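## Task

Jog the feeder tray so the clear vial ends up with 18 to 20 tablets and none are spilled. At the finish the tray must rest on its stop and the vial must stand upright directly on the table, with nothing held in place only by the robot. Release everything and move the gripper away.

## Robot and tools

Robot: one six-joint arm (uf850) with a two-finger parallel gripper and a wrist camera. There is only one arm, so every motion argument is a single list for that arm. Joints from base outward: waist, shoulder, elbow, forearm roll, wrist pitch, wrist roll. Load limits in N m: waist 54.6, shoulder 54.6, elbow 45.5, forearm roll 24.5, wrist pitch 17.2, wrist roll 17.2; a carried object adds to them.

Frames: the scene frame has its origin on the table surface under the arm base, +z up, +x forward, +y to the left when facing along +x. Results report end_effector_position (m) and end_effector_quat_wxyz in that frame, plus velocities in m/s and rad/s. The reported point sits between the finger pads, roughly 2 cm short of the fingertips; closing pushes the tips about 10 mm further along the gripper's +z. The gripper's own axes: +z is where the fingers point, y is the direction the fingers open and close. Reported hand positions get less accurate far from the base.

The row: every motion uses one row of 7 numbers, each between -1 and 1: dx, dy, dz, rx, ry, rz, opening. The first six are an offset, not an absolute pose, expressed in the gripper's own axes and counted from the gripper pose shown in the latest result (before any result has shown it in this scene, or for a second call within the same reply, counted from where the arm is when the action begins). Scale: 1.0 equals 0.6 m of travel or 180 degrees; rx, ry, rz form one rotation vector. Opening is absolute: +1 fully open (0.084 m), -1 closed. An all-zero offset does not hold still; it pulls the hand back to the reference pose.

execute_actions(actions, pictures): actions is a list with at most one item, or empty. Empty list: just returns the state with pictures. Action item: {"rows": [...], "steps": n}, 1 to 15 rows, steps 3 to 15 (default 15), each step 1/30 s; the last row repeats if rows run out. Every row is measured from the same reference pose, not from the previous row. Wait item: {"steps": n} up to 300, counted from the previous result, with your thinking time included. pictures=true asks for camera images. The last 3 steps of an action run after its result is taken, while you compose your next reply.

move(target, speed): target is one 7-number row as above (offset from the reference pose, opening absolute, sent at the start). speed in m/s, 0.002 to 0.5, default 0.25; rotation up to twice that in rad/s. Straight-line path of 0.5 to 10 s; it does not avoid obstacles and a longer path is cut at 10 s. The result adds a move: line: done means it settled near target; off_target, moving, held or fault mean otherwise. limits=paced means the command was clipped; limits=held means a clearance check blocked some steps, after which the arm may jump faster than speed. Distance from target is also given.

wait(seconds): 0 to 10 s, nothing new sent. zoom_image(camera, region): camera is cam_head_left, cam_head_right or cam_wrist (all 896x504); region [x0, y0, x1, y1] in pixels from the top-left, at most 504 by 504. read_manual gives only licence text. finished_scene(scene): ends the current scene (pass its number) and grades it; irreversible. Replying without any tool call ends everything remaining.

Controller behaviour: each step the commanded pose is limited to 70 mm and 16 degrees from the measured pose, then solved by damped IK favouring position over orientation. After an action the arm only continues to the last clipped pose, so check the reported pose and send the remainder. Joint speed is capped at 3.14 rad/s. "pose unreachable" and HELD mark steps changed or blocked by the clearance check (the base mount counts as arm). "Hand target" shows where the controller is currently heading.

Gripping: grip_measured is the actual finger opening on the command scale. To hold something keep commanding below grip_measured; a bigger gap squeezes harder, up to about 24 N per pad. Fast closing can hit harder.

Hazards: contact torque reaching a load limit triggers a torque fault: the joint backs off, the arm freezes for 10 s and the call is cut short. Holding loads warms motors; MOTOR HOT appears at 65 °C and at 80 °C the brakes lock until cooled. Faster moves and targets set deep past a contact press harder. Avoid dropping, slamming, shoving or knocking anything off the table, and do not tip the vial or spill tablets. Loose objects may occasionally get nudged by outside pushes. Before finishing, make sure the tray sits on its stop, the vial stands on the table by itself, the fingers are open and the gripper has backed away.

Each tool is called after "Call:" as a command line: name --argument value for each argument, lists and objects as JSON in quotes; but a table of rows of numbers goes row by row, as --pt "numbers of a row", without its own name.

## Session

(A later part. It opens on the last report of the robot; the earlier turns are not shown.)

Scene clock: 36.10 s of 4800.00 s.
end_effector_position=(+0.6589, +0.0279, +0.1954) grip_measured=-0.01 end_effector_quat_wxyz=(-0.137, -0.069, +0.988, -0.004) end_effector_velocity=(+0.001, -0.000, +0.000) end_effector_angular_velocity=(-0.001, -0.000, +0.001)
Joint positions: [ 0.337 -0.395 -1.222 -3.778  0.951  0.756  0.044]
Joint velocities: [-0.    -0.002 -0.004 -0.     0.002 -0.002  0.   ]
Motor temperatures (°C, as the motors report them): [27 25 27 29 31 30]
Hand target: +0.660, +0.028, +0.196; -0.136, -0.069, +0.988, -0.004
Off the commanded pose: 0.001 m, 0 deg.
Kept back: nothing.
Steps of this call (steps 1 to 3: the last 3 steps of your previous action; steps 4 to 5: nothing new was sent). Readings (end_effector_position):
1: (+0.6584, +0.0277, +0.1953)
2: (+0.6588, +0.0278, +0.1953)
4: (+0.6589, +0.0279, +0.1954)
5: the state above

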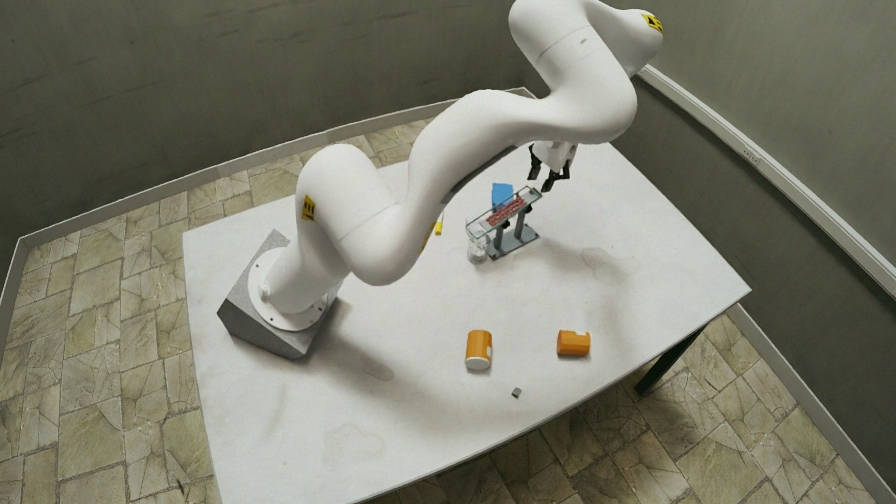

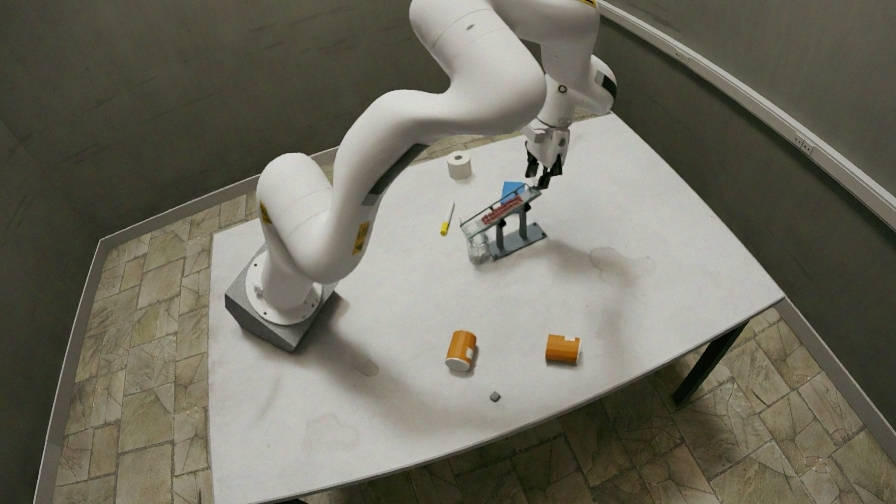

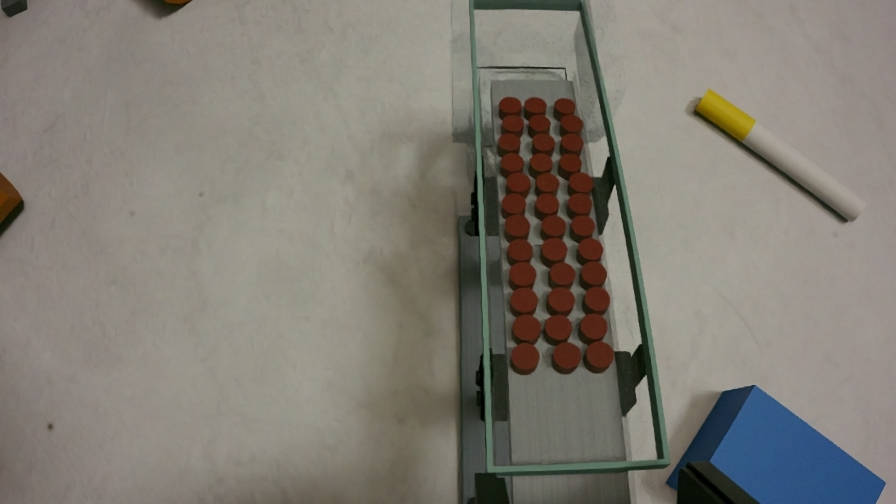

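Call:
execute_actions --actions '[{"rows": [[0.0036,0,0.002,0,0,0,-0.4],[0.008,0,0.0045,0,0,0,-0.4],[0.0094,0,0.0053,0,0,0,-0.4],[0.0087,0,0.0049,0,0,0,-0.4],[0.0073,0,0.0041,0,0,0,-0.4],[0.007,0,0.0039,0,0,0,-0.4]], "steps": 11}]' --pictures true

Call:
zoom_image --camera "cam_wrist" --region '[440, 0, 640, 200]'

Call:
execute_actions --actions '[{"rows": [[0.001,0,0.0006,0,0,0,0.18],[0.001,0,0.0006,0,0,0,0.18],[-0.003,0,-0.0017,0,0,0,0.16],[-0.008,0,-0.0045,0,0,0,0.14],[-0.008,0,-0.0045,0,0,0,0.14],[-0.0066,0,-0.0037,0,0,0,0.1],[-0.006,0,-0.0034,0,0,0,0.04],[-0.006,0,-0.0034,0,0,0,-0.1],[-0.006,0,-0.0034,0,0,0,-0.25],[-0.006,0,-0.0034,0,0,0,-0.4]], "steps": 10}]' --pictures false

Call:
execute_actions --actions '[{"steps": 5}]' --pictures true

Call:
zoom_image --camera "cam_wrist" --region '[440, 0, 640, 200]'

Scene clock: 38.70 s of 4800.00 s.
end_effector_position=(+0.6571, +0.0277, +0.1952) grip_measured=-0.01 end_effector_quat_wxyz=(-0.134, -0.068, +0.989, -0.003) end_effector_velocity=(-0.012, -0.002, -0.003) end_effector_angular_velocity=(-0.015, +0.026, +0.007)
Joint positions: [ 0.337 -0.388 -1.21  -3.784  0.94   0.763  0.044]
Joint velocities: [ 0.001 -0.001  0.018  0.004  0.015  0.004 -0.   ]
Motor temperatures (°C, as the motors report them): [27 25 28 29 31 30]
Steps of this call (steps 1 to 70: nothing new was sent; steps 71 to 78: the first 8 steps of this action). Readings (end_effector_position):
71: (+0.6597, +0.0280, +0.1956)
72: (+0.6594, +0.0280, +0.1955)
74: (+0.6587, +0.0279, +0.1955)
78: the state above

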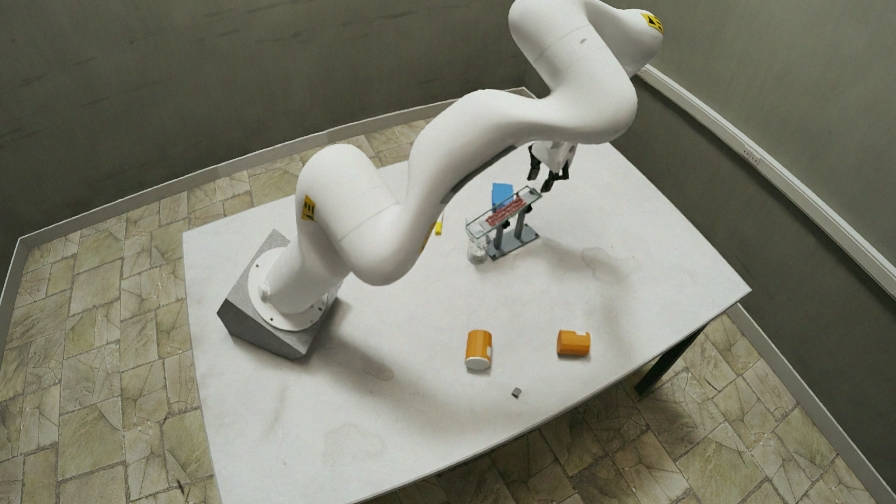

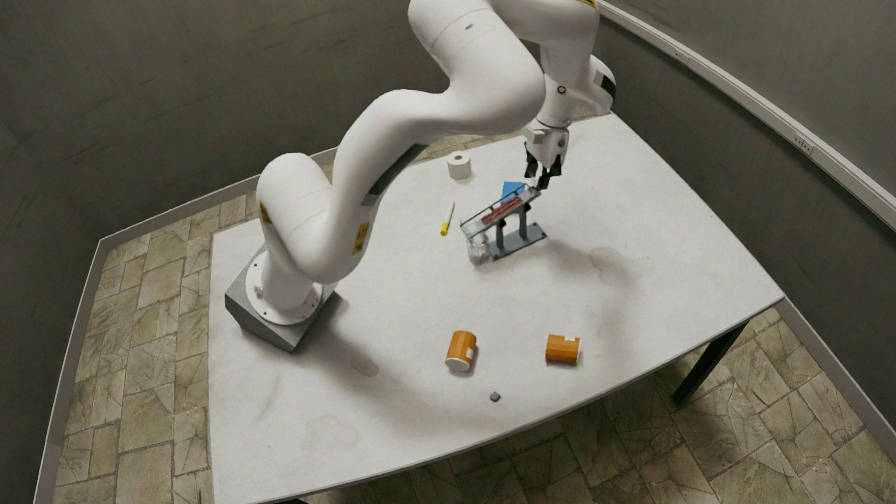

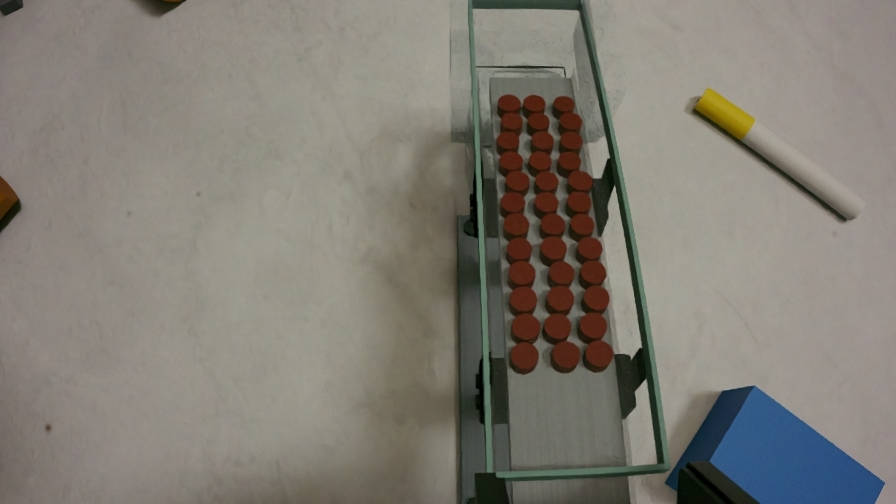

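Region (440, 0, 640, 200) of cam_wrist's 896x504 image, scaled by 2.520, with more detail than that image has.

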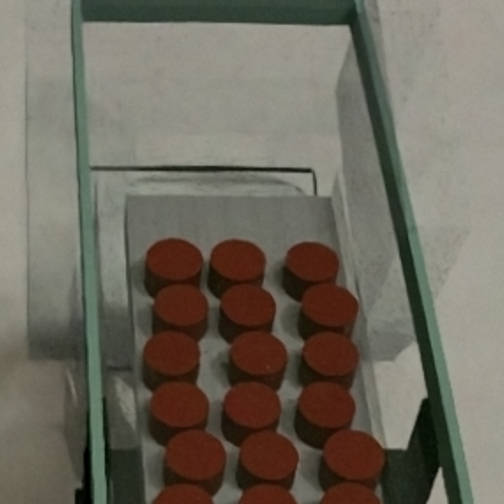

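Scene clock: 39.03 s of 4800.00 s.
end_effector_position=(+0.6588, +0.0280, +0.1956) grip_measured=+0.08 end_effector_quat_wxyz=(-0.136, -0.068, +0.988, -0.004) end_effector_velocity=(+0.022, +0.003, +0.006) end_effector_angular_velocity=(+0.004, -0.009, -0.005)
Joint positions: [ 0.337 -0.393 -1.219 -3.78   0.947  0.758  0.047]
Joint velocities: [-0.001 -0.026 -0.066  0.013  0.023 -0.024 -0.029]
Motor temperatures (°C, as the motors report them): [27 25 28 29 31 30]
Off your previous action's commanded pose: 0.002 m, 0 deg at its last step (step 3 of this call).
Steps of this call (steps 1 to 3: the last 3 steps of your previous action; steps 4 to 10: the first 7 steps of this action, its rows measured from where the robot was after step 3). Readings (end_effector_position):
3: (+0.6560, +0.0276, +0.1948)
4: (+0.6559, +0.0276, +0.1948)
5: (+0.6559, +0.0276, +0.1948)
7: (+0.6559, +0.0275, +0.1949)
10: the state above

Scene clock: 39.20 s of 4800.00 s.
end_effector_position=(+0.6596, +0.0280, +0.1958) grip_measured=-0.01 end_effector_quat_wxyz=(-0.136, -0.068, +0.988, -0.004) end_effector_velocity=(+0.000, +0.000, -0.000) end_effector_angular_velocity=(+0.000, +0.000, +0.000)
Joint positions: [ 0.337 -0.394 -1.221 -3.78   0.948  0.757  0.044]
Joint velocities: [-0.    -0.001 -0.002  0.001  0.    -0.001  0.   ]
Motor temperatures (°C, as the motors report them): [27 25 28 29 31 30]
Hand target: +0.660, +0.028, +0.196; -0.135, -0.068, +0.988, -0.003
Off the commanded pose: 0.000 m, 0 deg.
Kept back: nothing.
Steps of this call (steps 1 to 3: the last 3 steps of your previous action; steps 4 to 5: nothing new was sent). Readings (end_effector_position):
1: (+0.6594, +0.0280, +0.1958)
2: (+0.6596, +0.0280, +0.1958)
4: (+0.6596, +0.0280, +0.1958)
5: the state above

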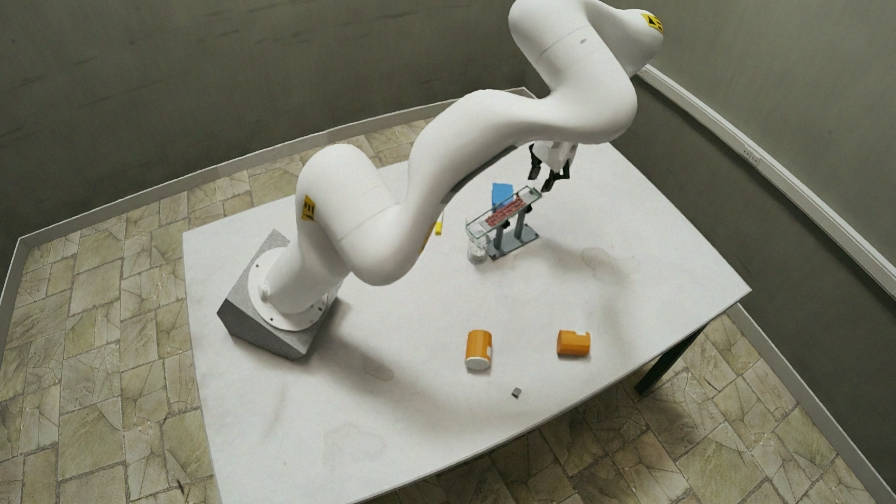

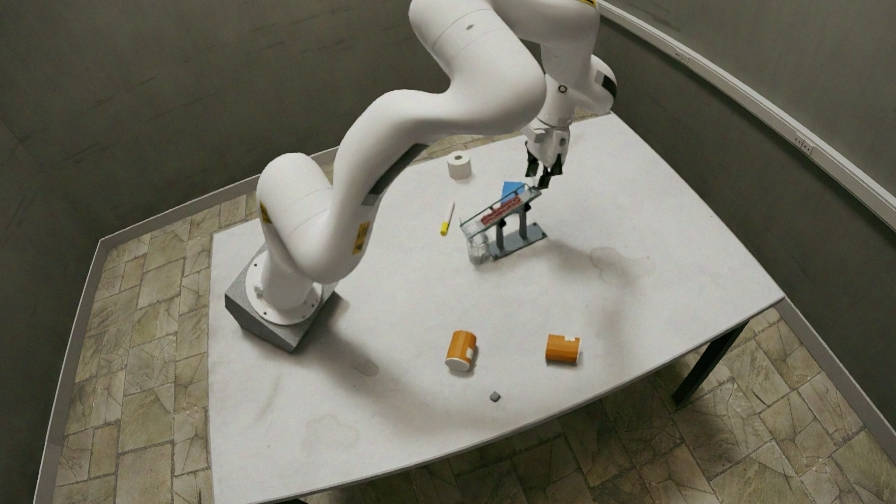

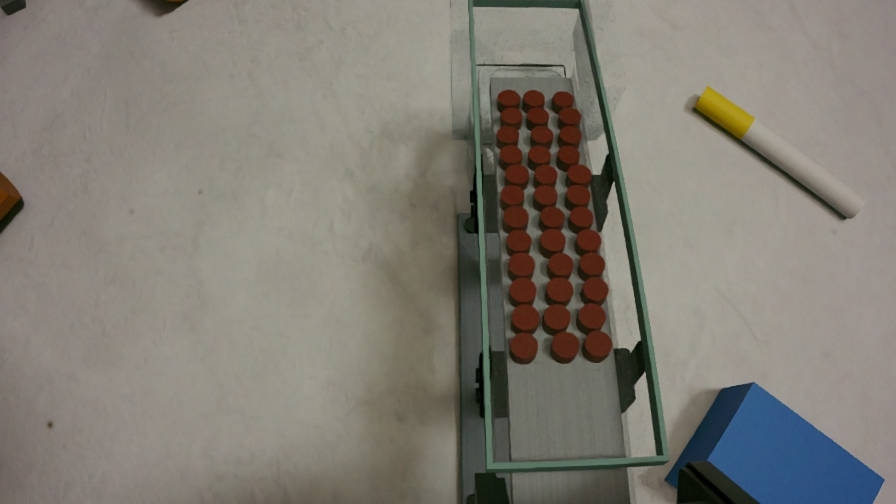

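Region (440, 0, 640, 200) of cam_wrist's 896x504 image, scaled by 2.520, with more detail than that image has.

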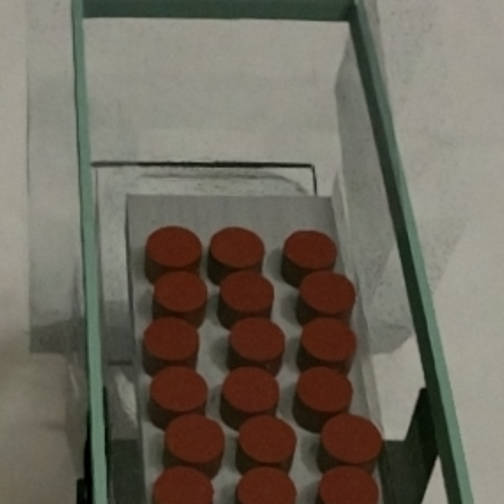

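Call:
execute_actions --actions '[{"rows": [[0.0058,0,0.0033,0,0,0,-1],[0.0131,0,0.0074,0,0,0,-1],[0.0203,0,0.0115,0,0,0,-1],[0.0261,0,0.0147,0,0,0,-1],[0.029,0,0.0164,0,0,0,-1],[0.029,0,0.0164,0,0,0,-1],[0.0276,0,0.0155,0,0,0,-1],[0.0261,0,0.0147,0,0,0,-1]], "steps": 13}]' --pictures true

Call:
zoom_image --camera "cam_wrist" --region '[440, 0, 640, 200]'

Call:
execute_actions --actions '[{"rows": [[0.005,0,0.0028,0,0.002,0,0.2],[0,0,0,0,0.003,0,0.2],[-0.007,0,-0.004,0,0.004,0,0.2],[-0.014,0,-0.0079,0,0.004,0,0.18],[-0.017,0,-0.0096,0,0.004,0,0.16],[-0.017,0,-0.0096,0,0.004,0,0.16],[-0.015,0,-0.0085,0,0.004,0,0.14],[-0.0135,0,-0.0076,0,0.004,0,0.12],[-0.0135,0,-0.0076,0,0.004,0,0.1],[-0.0135,0,-0.0076,0,0.004,0,0.1]], "steps": 12}]' --pictures false

Call:
execute_actions --actions '[{"steps": 5}]' --pictures true

Call:
zoom_image --camera "cam_wrist" --region '[440, 0, 640, 200]'

Scene clock: 41.37 s of 4800.00 s.
end_effector_position=(+0.6466, +0.0264, +0.1930) grip_measured=-0.01 end_effector_quat_wxyz=(-0.132, -0.067, +0.989, -0.001) end_effector_velocity=(-0.022, -0.003, -0.006) end_effector_angular_velocity=(-0.023, +0.032, +0.008)
Joint positions: [ 0.338 -0.369 -1.171 -3.795  0.918  0.781  0.044]
Joint velocities: [ 0.003  0.006  0.043 -0.003  0.011  0.02  -0.   ]
Motor temperatures (°C, as the motors report them): [27 25 28 29 31 30]
Steps of this call (steps 1 to 55: nothing new was sent; steps 56 to 65: the first 10 steps of this action). Readings (end_effector_position):
56: (+0.6599, +0.0281, +0.1958)
57: (+0.6595, +0.0281, +0.1957)
59: (+0.6568, +0.0277, +0.1952)
63: (+0.6491, +0.0267, +0.1937)
65: the state above

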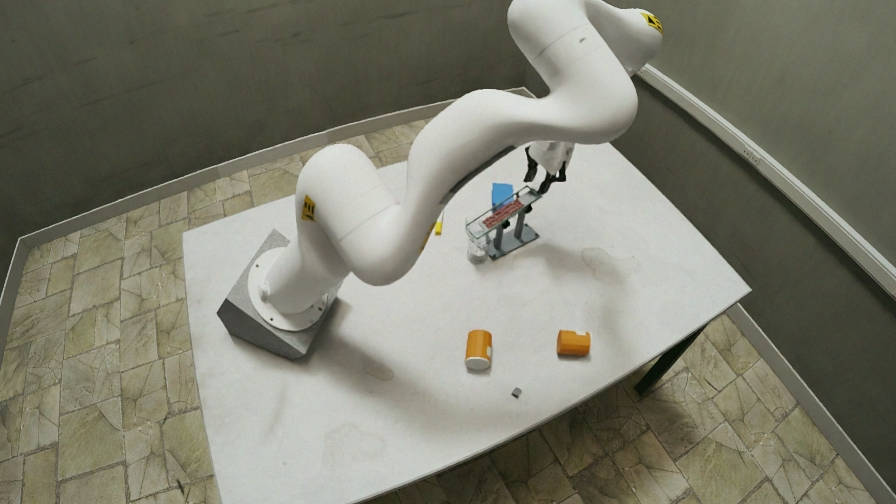

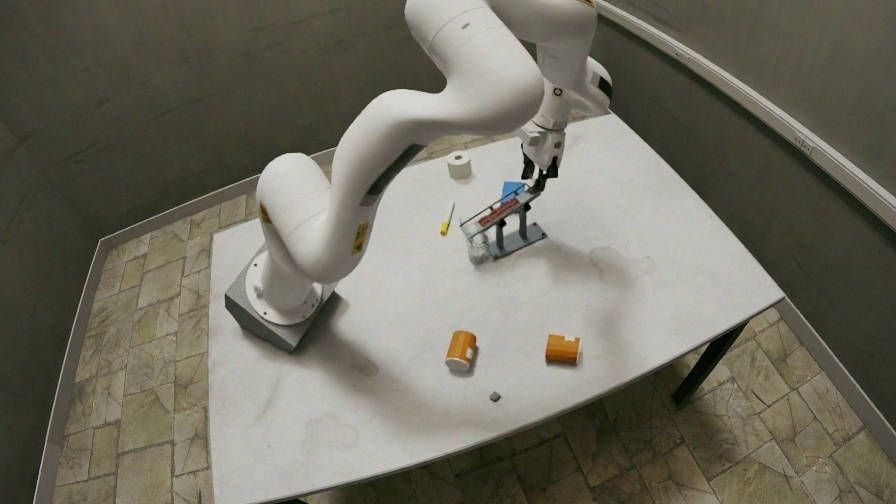

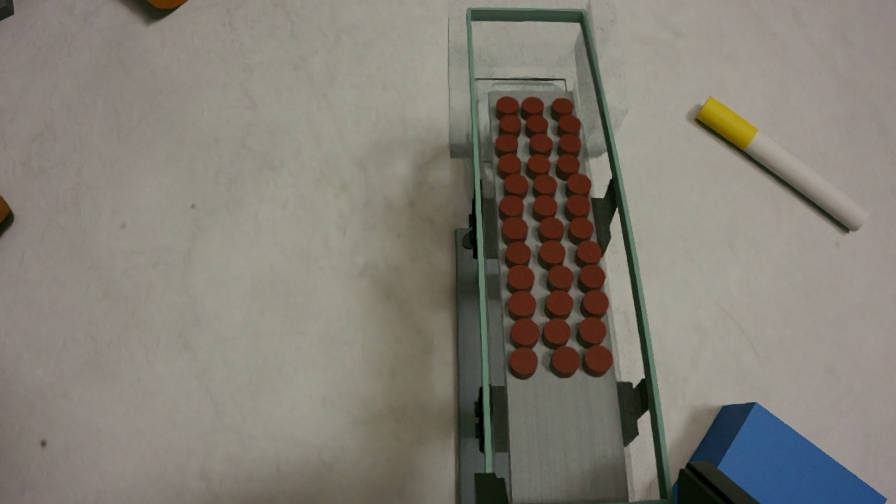

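Region (440, 0, 640, 200) of cam_wrist's 896x504 image, scaled by 2.520, with more detail than that image has.

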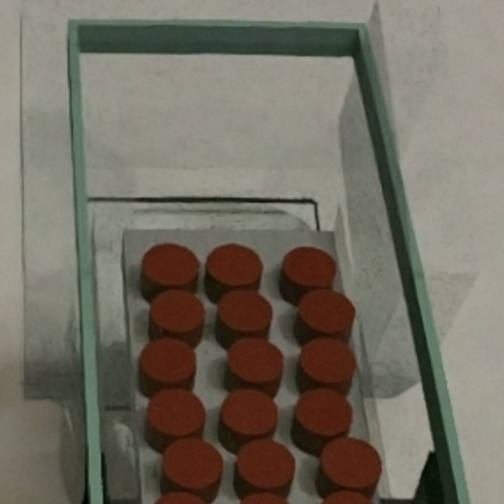

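Scene clock: 41.77 s of 4800.00 s.
end_effector_position=(+0.6512, +0.0268, +0.1939) grip_measured=+0.11 end_effector_quat_wxyz=(-0.142, -0.068, +0.988, -0.004) end_effector_velocity=(+0.027, +0.002, +0.010) end_effector_angular_velocity=(+0.016, -0.022, -0.011)
Joint positions: [ 0.336 -0.388 -1.203 -3.775  0.947  0.76   0.049]
Joint velocities: [-0.002 -0.014 -0.068  0.015  0.014 -0.03  -0.01 ]
Motor temperatures (°C, as the motors report them): [27 25 28 29 31 30]
Off your previous action's commanded pose: 0.003 m, 0 deg at its last step (step 3 of this call).
Steps of this call (steps 1 to 3: the last 3 steps of your previous action; steps 4 to 12: the first 9 steps of this action, its rows measured from where the robot was after step 3). Readings (end_effector_position):
3: (+0.6454, +0.0262, +0.1927)
4: (+0.6452, +0.0262, +0.1927)
5: (+0.6451, +0.0261, +0.1927)
7: (+0.6457, +0.0261, +0.1928)
11: (+0.6500, +0.0267, +0.1935)
12: the state above

Scene clock: 41.93 s of 4800.00 s.
end_effector_position=(+0.6533, +0.0271, +0.1946) grip_measured=+0.09 end_effector_quat_wxyz=(-0.140, -0.068, +0.988, -0.003) end_effector_velocity=(+0.007, +0.001, +0.002) end_effector_angular_velocity=(+0.010, -0.015, -0.005)
Joint positions: [ 0.336 -0.388 -1.207 -3.775  0.946  0.759  0.048]
Joint velocities: [-0.     0.001 -0.009 -0.001 -0.009 -0.002 -0.001]
Motor temperatures (°C, as the motors report them): [27 25 28 29 31 30]
Hand target: +0.654, +0.027, +0.195; -0.139, -0.067, +0.988, -0.003
Off the commanded pose: 0.001 m, 0 deg.
Kept back: nothing.
Steps of this call (steps 1 to 3: the last 3 steps of your previous action; steps 4 to 5: nothing new was sent). Readings (end_effector_position):
1: (+0.6519, +0.0269, +0.1942)
2: (+0.6524, +0.0270, +0.1943)
4: (+0.6530, +0.0271, +0.1946)
5: the state above

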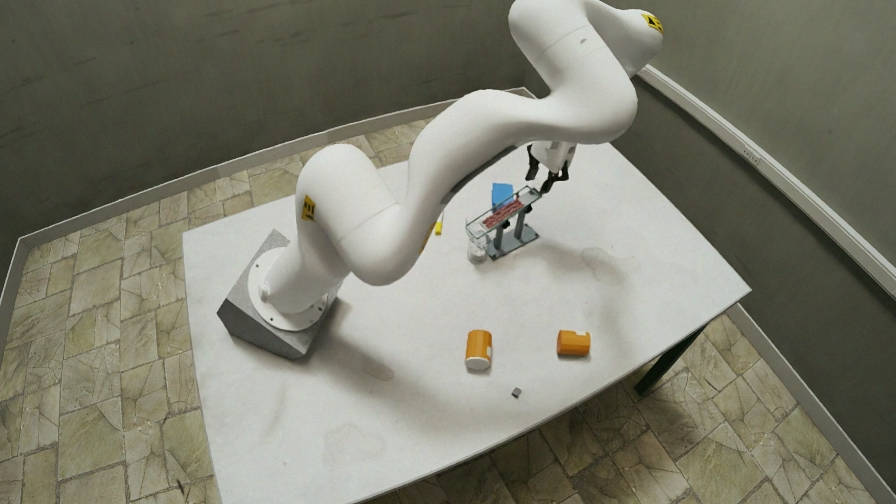

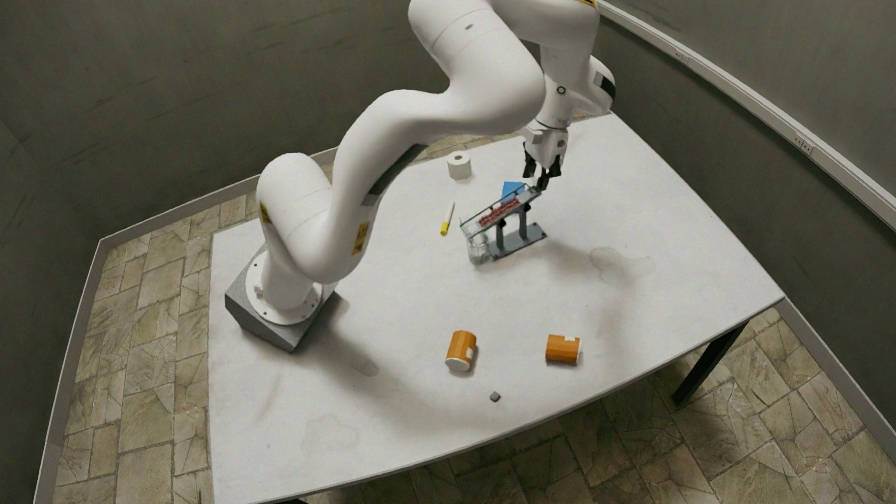

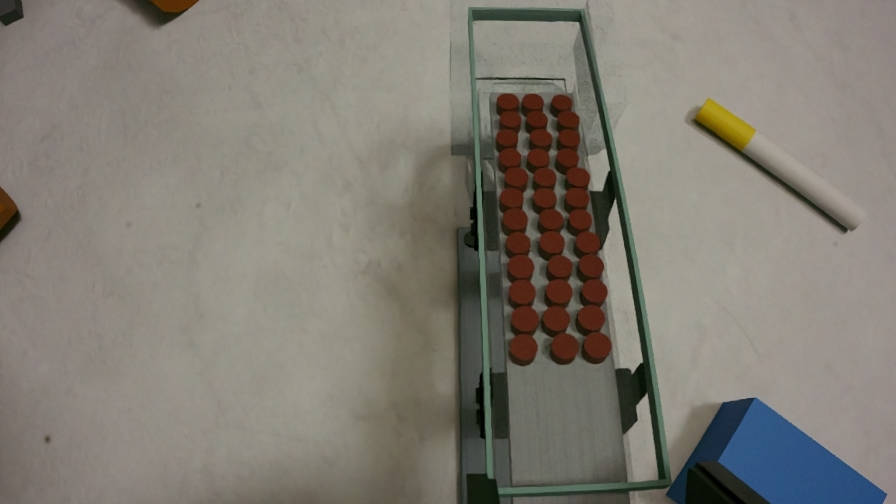

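Region (440, 0, 640, 200) of cam_wrist's 896x504 image, scaled by 2.520, with more detail than that image has.

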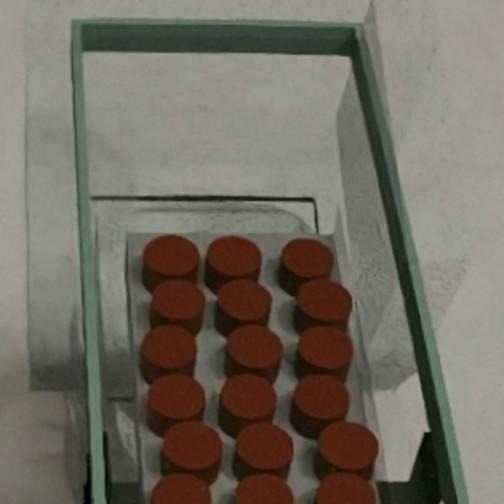

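Call:
execute_actions --actions '[{"rows": [[-0.006,0,-0.0034,0.0018,-0.0018,-0.0007,0.12],[-0.013,0,-0.0073,0.0037,-0.0036,-0.0014,0.12],[-0.014,0,-0.0079,0.0037,-0.0036,-0.0014,0.12],[-0.012,0,-0.0068,0.0037,-0.0036,-0.0014,0.12],[-0.0102,0,-0.0057,0.0037,-0.0036,-0.0014,0.1],[-0.0102,0,-0.0057,0.0037,-0.0036,-0.0014,0.07],[-0.0102,0,-0.0057,0.0037,-0.0036,-0.0014,0.03],[-0.0102,0,-0.0057,0.0037,-0.0036,-0.0014,-0.05],[-0.0102,0,-0.0057,0.0037,-0.0036,-0.0014,-0.15],[-0.0102,0,-0.0057,0.0037,-0.0036,-0.0014,-0.3]], "steps": 10}]' --pictures false

Call:
execute_actions --actions '[{"rows": [[0.0073,0,0.0041,0,0,0,-0.3],[0.016,0,0.009,0,0,0,0.2],[0.0145,0,0.0082,0,0,0,0.2],[0.0044,0,0.0025,0,0,0,0.2],[-0.0044,0,-0.0025,0,0,0,0.18],[-0.0058,0,-0.0033,0,0,0,0.14],[-0.0029,0,-0.0016,0,0,0,0.08],[0,0,0,0,0,0,0.0],[0,0,0,0,0,0,-0.15],[0,0,0,0,0,0,-0.3]], "steps": 10}]' --pictures false

Call:
execute_actions --actions '[{"steps": 6}]' --pictures true

Call:
zoom_image --camera "cam_wrist" --region '[440, 0, 640, 200]'

Scene clock: 44.70 s of 4800.00 s.
end_effector_position=(+0.6602, +0.0281, +0.1963) grip_measured=+0.07 end_effector_quat_wxyz=(-0.135, -0.070, +0.988, -0.007) end_effector_velocity=(+0.001, -0.000, -0.001) end_effector_angular_velocity=(-0.021, -0.015, +0.017)
Joint positions: [ 0.341 -0.396 -1.223 -3.787  0.954  0.762  0.047]
Joint velocities: [ 0.009 -0.004  0.002 -0.034  0.009  0.02  -0.032]
Motor temperatures (°C, as the motors report them): [27 25 28 29 31 30]
Steps of this call (steps 1 to 76: nothing new was sent; steps 77 to 83: the first 7 steps of this action). Readings (end_effector_position):
77: (+0.6543, +0.0273, +0.1950)
78: (+0.6548, +0.0273, +0.1951)
80: (+0.6579, +0.0277, +0.1958)
83: the state above

Scene clock: 45.03 s of 4800.00 s.
end_effector_position=(+0.6575, +0.0277, +0.1956) grip_measured=+0.12 end_effector_quat_wxyz=(-0.135, -0.071, +0.988, -0.008) end_effector_velocity=(+0.068, +0.011, +0.018) end_effector_angular_velocity=(+0.011, -0.023, -0.011)
Joint positions: [ 0.341 -0.393 -1.215 -3.791  0.951  0.767  0.049]
Joint velocities: [-0.001 -0.082 -0.208  0.042  0.075 -0.079 -0.027]
Motor temperatures (°C, as the motors report them): [27 25 28 29 31 30]
Off your previous action's commanded pose: 0.000 m, 0 deg at its last step (step 3 of this call).
Steps of this call (steps 1 to 3: the last 3 steps of your previous action; steps 4 to 10: the first 7 steps of this action, its rows measured from where the robot was after step 3). Readings (end_effector_position):
3: (+0.6601, +0.0282, +0.1963)
4: (+0.6601, +0.0282, +0.1963)
5: (+0.6595, +0.0281, +0.1962)
7: (+0.6556, +0.0274, +0.1952)
10: the state above

Scene clock: 45.23 s of 4800.00 s.
end_effector_position=(+0.6604, +0.0282, +0.1965) grip_measured=-0.01 end_effector_quat_wxyz=(-0.134, -0.070, +0.988, -0.008) end_effector_velocity=(-0.000, -0.000, +0.000) end_effector_angular_velocity=(+0.001, -0.003, -0.001)
Joint positions: [ 0.341 -0.396 -1.223 -3.789  0.954  0.764  0.044]
Joint velocities: [-0.     0.003  0.003 -0.002 -0.004  0.002  0.   ]
Motor temperatures (°C, as the motors report them): [27 25 28 29 31 30]
Hand target: +0.660, +0.028, +0.196; -0.134, -0.070, +0.988, -0.008
Off the commanded pose: 0.000 m, 0 deg.
Kept back: nothing.
Steps of this call (steps 1 to 3: the last 3 steps of your previous action; steps 4 to 6: nothing new was sent). Readings (end_effector_position):
1: (+0.6595, +0.0280, +0.1961)
2: (+0.6603, +0.0281, +0.1964)
4: (+0.6604, +0.0282, +0.1965)
6: the state above

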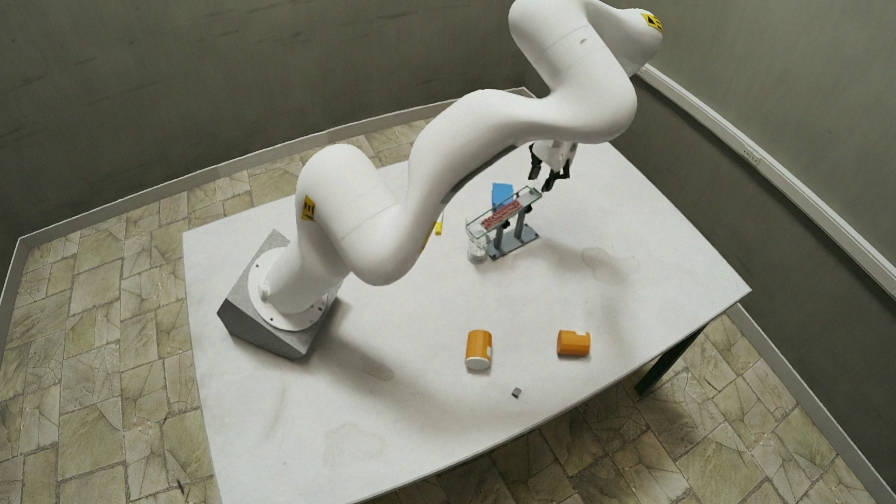

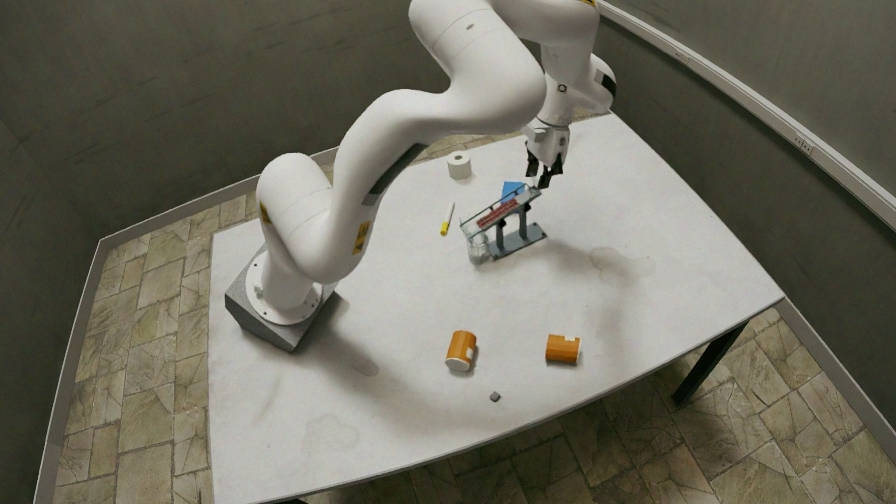

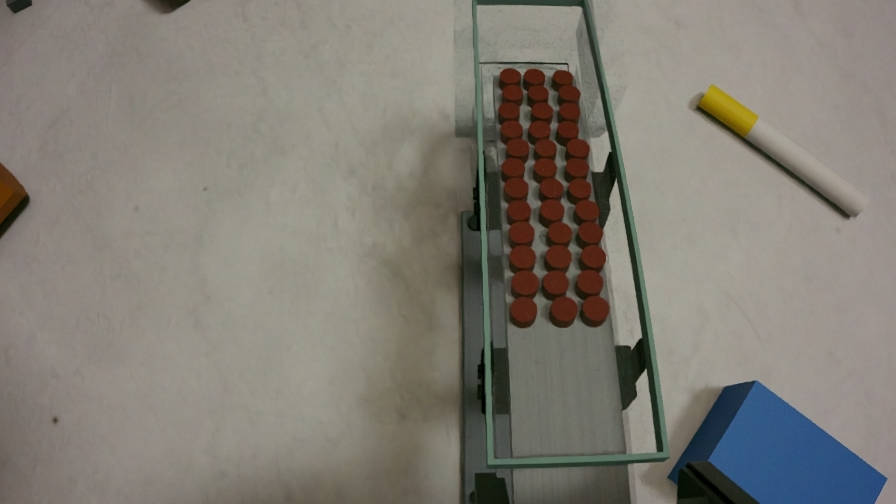

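Region (440, 0, 640, 200) of cam_wrist's 896x504 image, scaled by 2.520, with more detail than that image has.

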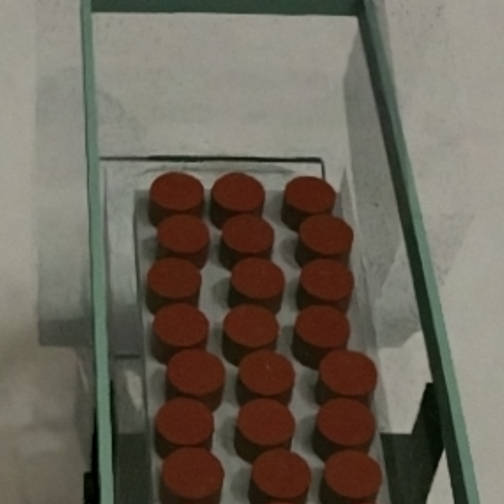

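Call:
zoom_image --camera "cam_head_right" --region '[445, 195, 525, 285]'

Call:
execute_actions --actions '[{"rows": [[0.0073,0,0.0041,0,0,0,-0.3],[0.016,0,0.009,0,0,0,0.2],[0.0145,0,0.0082,0,0,0,0.2],[0.0044,0,0.0025,0,0,0,0.2],[-0.0044,0,-0.0025,0,0,0,0.18],[-0.0058,0,-0.0033,0,0,0,0.14],[-0.0029,0,-0.0016,0,0,0,0.08],[0,0,0,0,0,0,0.0],[0,0,0,0,0,0,-0.15],[0,0,0,0,0,0,-0.3]], "steps": 10}]' --pictures false

Call:
execute_actions --actions '[{"rows": [[0.0087,0,0.0049,0,0,0,-0.3],[0.0189,0,0.0106,0,0,0,0.2],[0.016,0,0.009,0,0,0,0.2],[0.0044,0,0.0025,0,0,0,0.2],[-0.0058,0,-0.0033,0,0,0,0.18],[-0.0066,0,-0.0037,0,0,0,0.14],[-0.0029,0,-0.0016,0,0,0,0.08],[0,0,0,0,0,0,0.0],[0,0,0,0,0,0,-0.15],[0,0,0,0,0,0,-0.3]], "steps": 10}]' --pictures false

Call:
execute_actions --actions '[{"steps": 6}]' --pictures true

Call:
zoom_image --camera "cam_wrist" --region '[440, 0, 640, 200]'

Call:
zoom_image --camera "cam_head_right" --region '[445, 195, 525, 285]'

Region (445, 195, 525, 285) of cam_head_right's 896x504 image, scaled by 5.600, with more detail than that image has.

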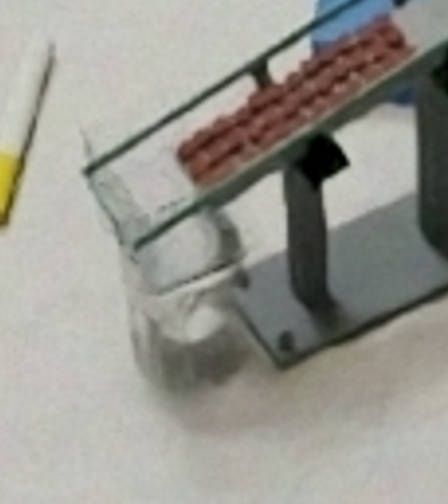

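Scene clock: 46.03 s of 4800.00 s.
end_effector_position=(+0.6576, +0.0278, +0.1956) grip_measured=+0.11 end_effector_quat_wxyz=(-0.135, -0.071, +0.988, -0.008) end_effector_velocity=(+0.067, +0.011, +0.018) end_effector_angular_velocity=(+0.012, -0.021, -0.015)
Joint positions: [ 0.341 -0.393 -1.215 -3.791  0.951  0.767  0.049]
Joint velocities: [-0.    -0.082 -0.208  0.046  0.076 -0.077 -0.023]
Motor temperatures (°C, as the motors report them): [27 25 28 29 31 30]
Steps of this call (steps 1 to 17: nothing new was sent; steps 18 to 24: the first 7 steps of this action). Readings (end_effector_position):
18: (+0.6601, +0.0282, +0.1963)
19: (+0.6594, +0.0281, +0.1962)
21: (+0.6558, +0.0275, +0.1953)
24: the state above

Scene clock: 46.37 s of 4800.00 s.
end_effector_position=(+0.6577, +0.0278, +0.1957) grip_measured=+0.12 end_effector_quat_wxyz=(-0.135, -0.071, +0.988, -0.008) end_effector_velocity=(+0.078, +0.012, +0.021) end_effector_angular_velocity=(+0.013, -0.027, -0.017)
Joint positions: [ 0.342 -0.393 -1.215 -3.791  0.951  0.767  0.049]
Joint velocities: [-0.001 -0.093 -0.238  0.049  0.085 -0.087 -0.028]
Motor temperatures (°C, as the motors report them): [27 25 28 29 31 30]
Off your previous action's commanded pose: 0.000 m, 0 deg at its last step (step 3 of this call).
Steps of this call (steps 1 to 3: the last 3 steps of your previous action; steps 4 to 10: the first 7 steps of this action, its rows measured from where the robot was after step 3). Readings (end_effector_position):
3: (+0.6605, +0.0283, +0.1965)
4: (+0.6604, +0.0283, +0.1965)
5: (+0.6598, +0.0282, +0.1963)
7: (+0.6553, +0.0274, +0.1952)
10: the state above

Scene clock: 46.57 s of 4800.00 s.
end_effector_position=(+0.6609, +0.0283, +0.1967) grip_measured=-0.01 end_effector_quat_wxyz=(-0.134, -0.070, +0.989, -0.008) end_effector_velocity=(-0.001, -0.000, -0.000) end_effector_angular_velocity=(+0.001, -0.001, +0.001)
Joint positions: [ 0.342 -0.396 -1.225 -3.789  0.954  0.763  0.044]
Joint velocities: [-0.     0.003  0.005 -0.001 -0.003  0.001  0.   ]
Motor temperatures (°C, as the motors report them): [27 25 28 29 31 30]
Hand target: +0.661, +0.028, +0.196; -0.134, -0.070, +0.988, -0.008
Off the commanded pose: 0.000 m, 0 deg.
Kept back: nothing.
Steps of this call (steps 1 to 3: the last 3 steps of your previous action; steps 4 to 6: nothing new was sent). Readings (end_effector_position):
1: (+0.6599, +0.0282, +0.1963)
2: (+0.6608, +0.0283, +0.1966)
4: (+0.6609, +0.0283, +0.1967)
6: the state above

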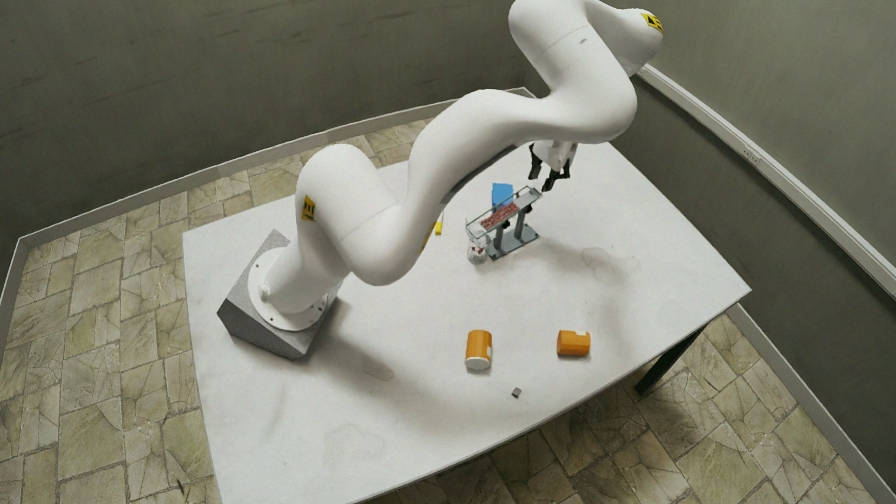

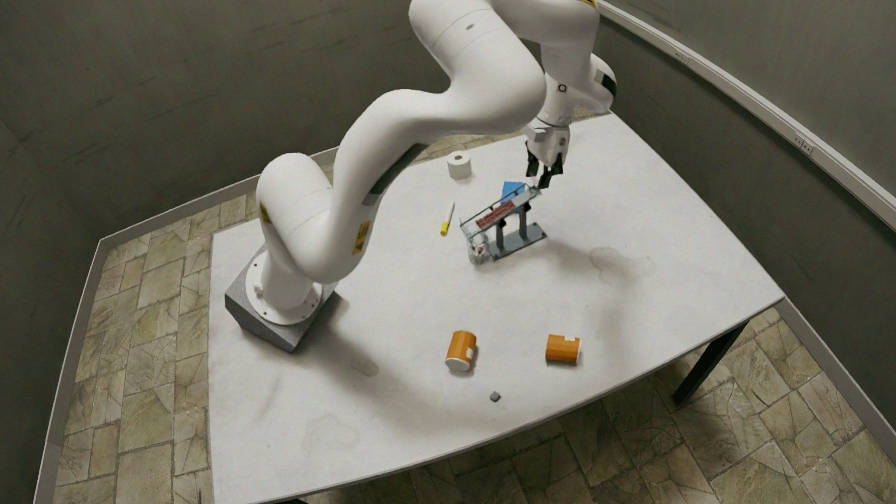

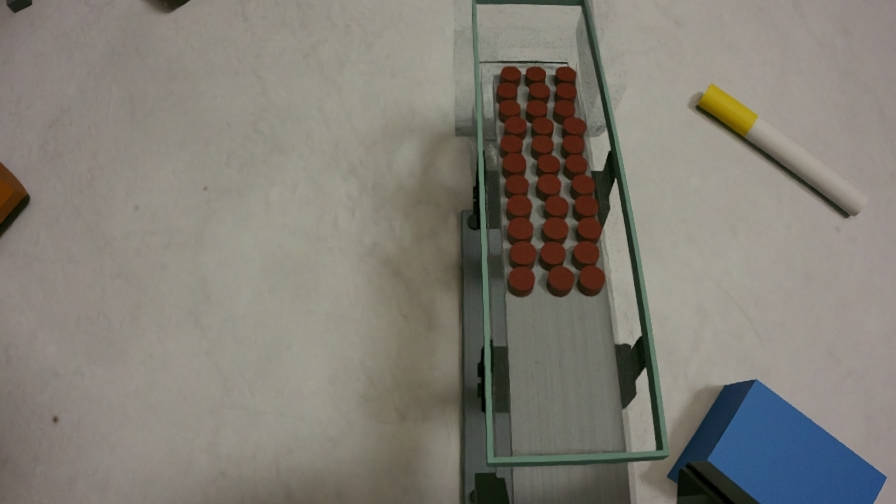

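Region (440, 0, 640, 200) of cam_wrist's 896x504 image, scaled by 2.520, with more detail than that image has.

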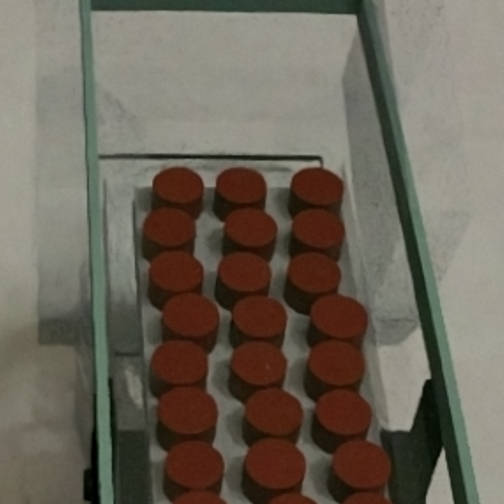

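Region (445, 195, 525, 285) of cam_head_right's 896x504 image, scaled by 5.600, with more detail than that image has.

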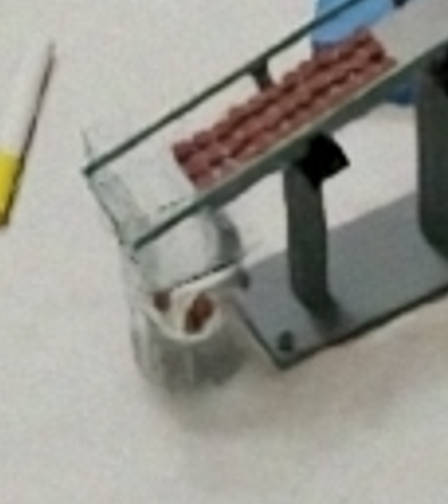

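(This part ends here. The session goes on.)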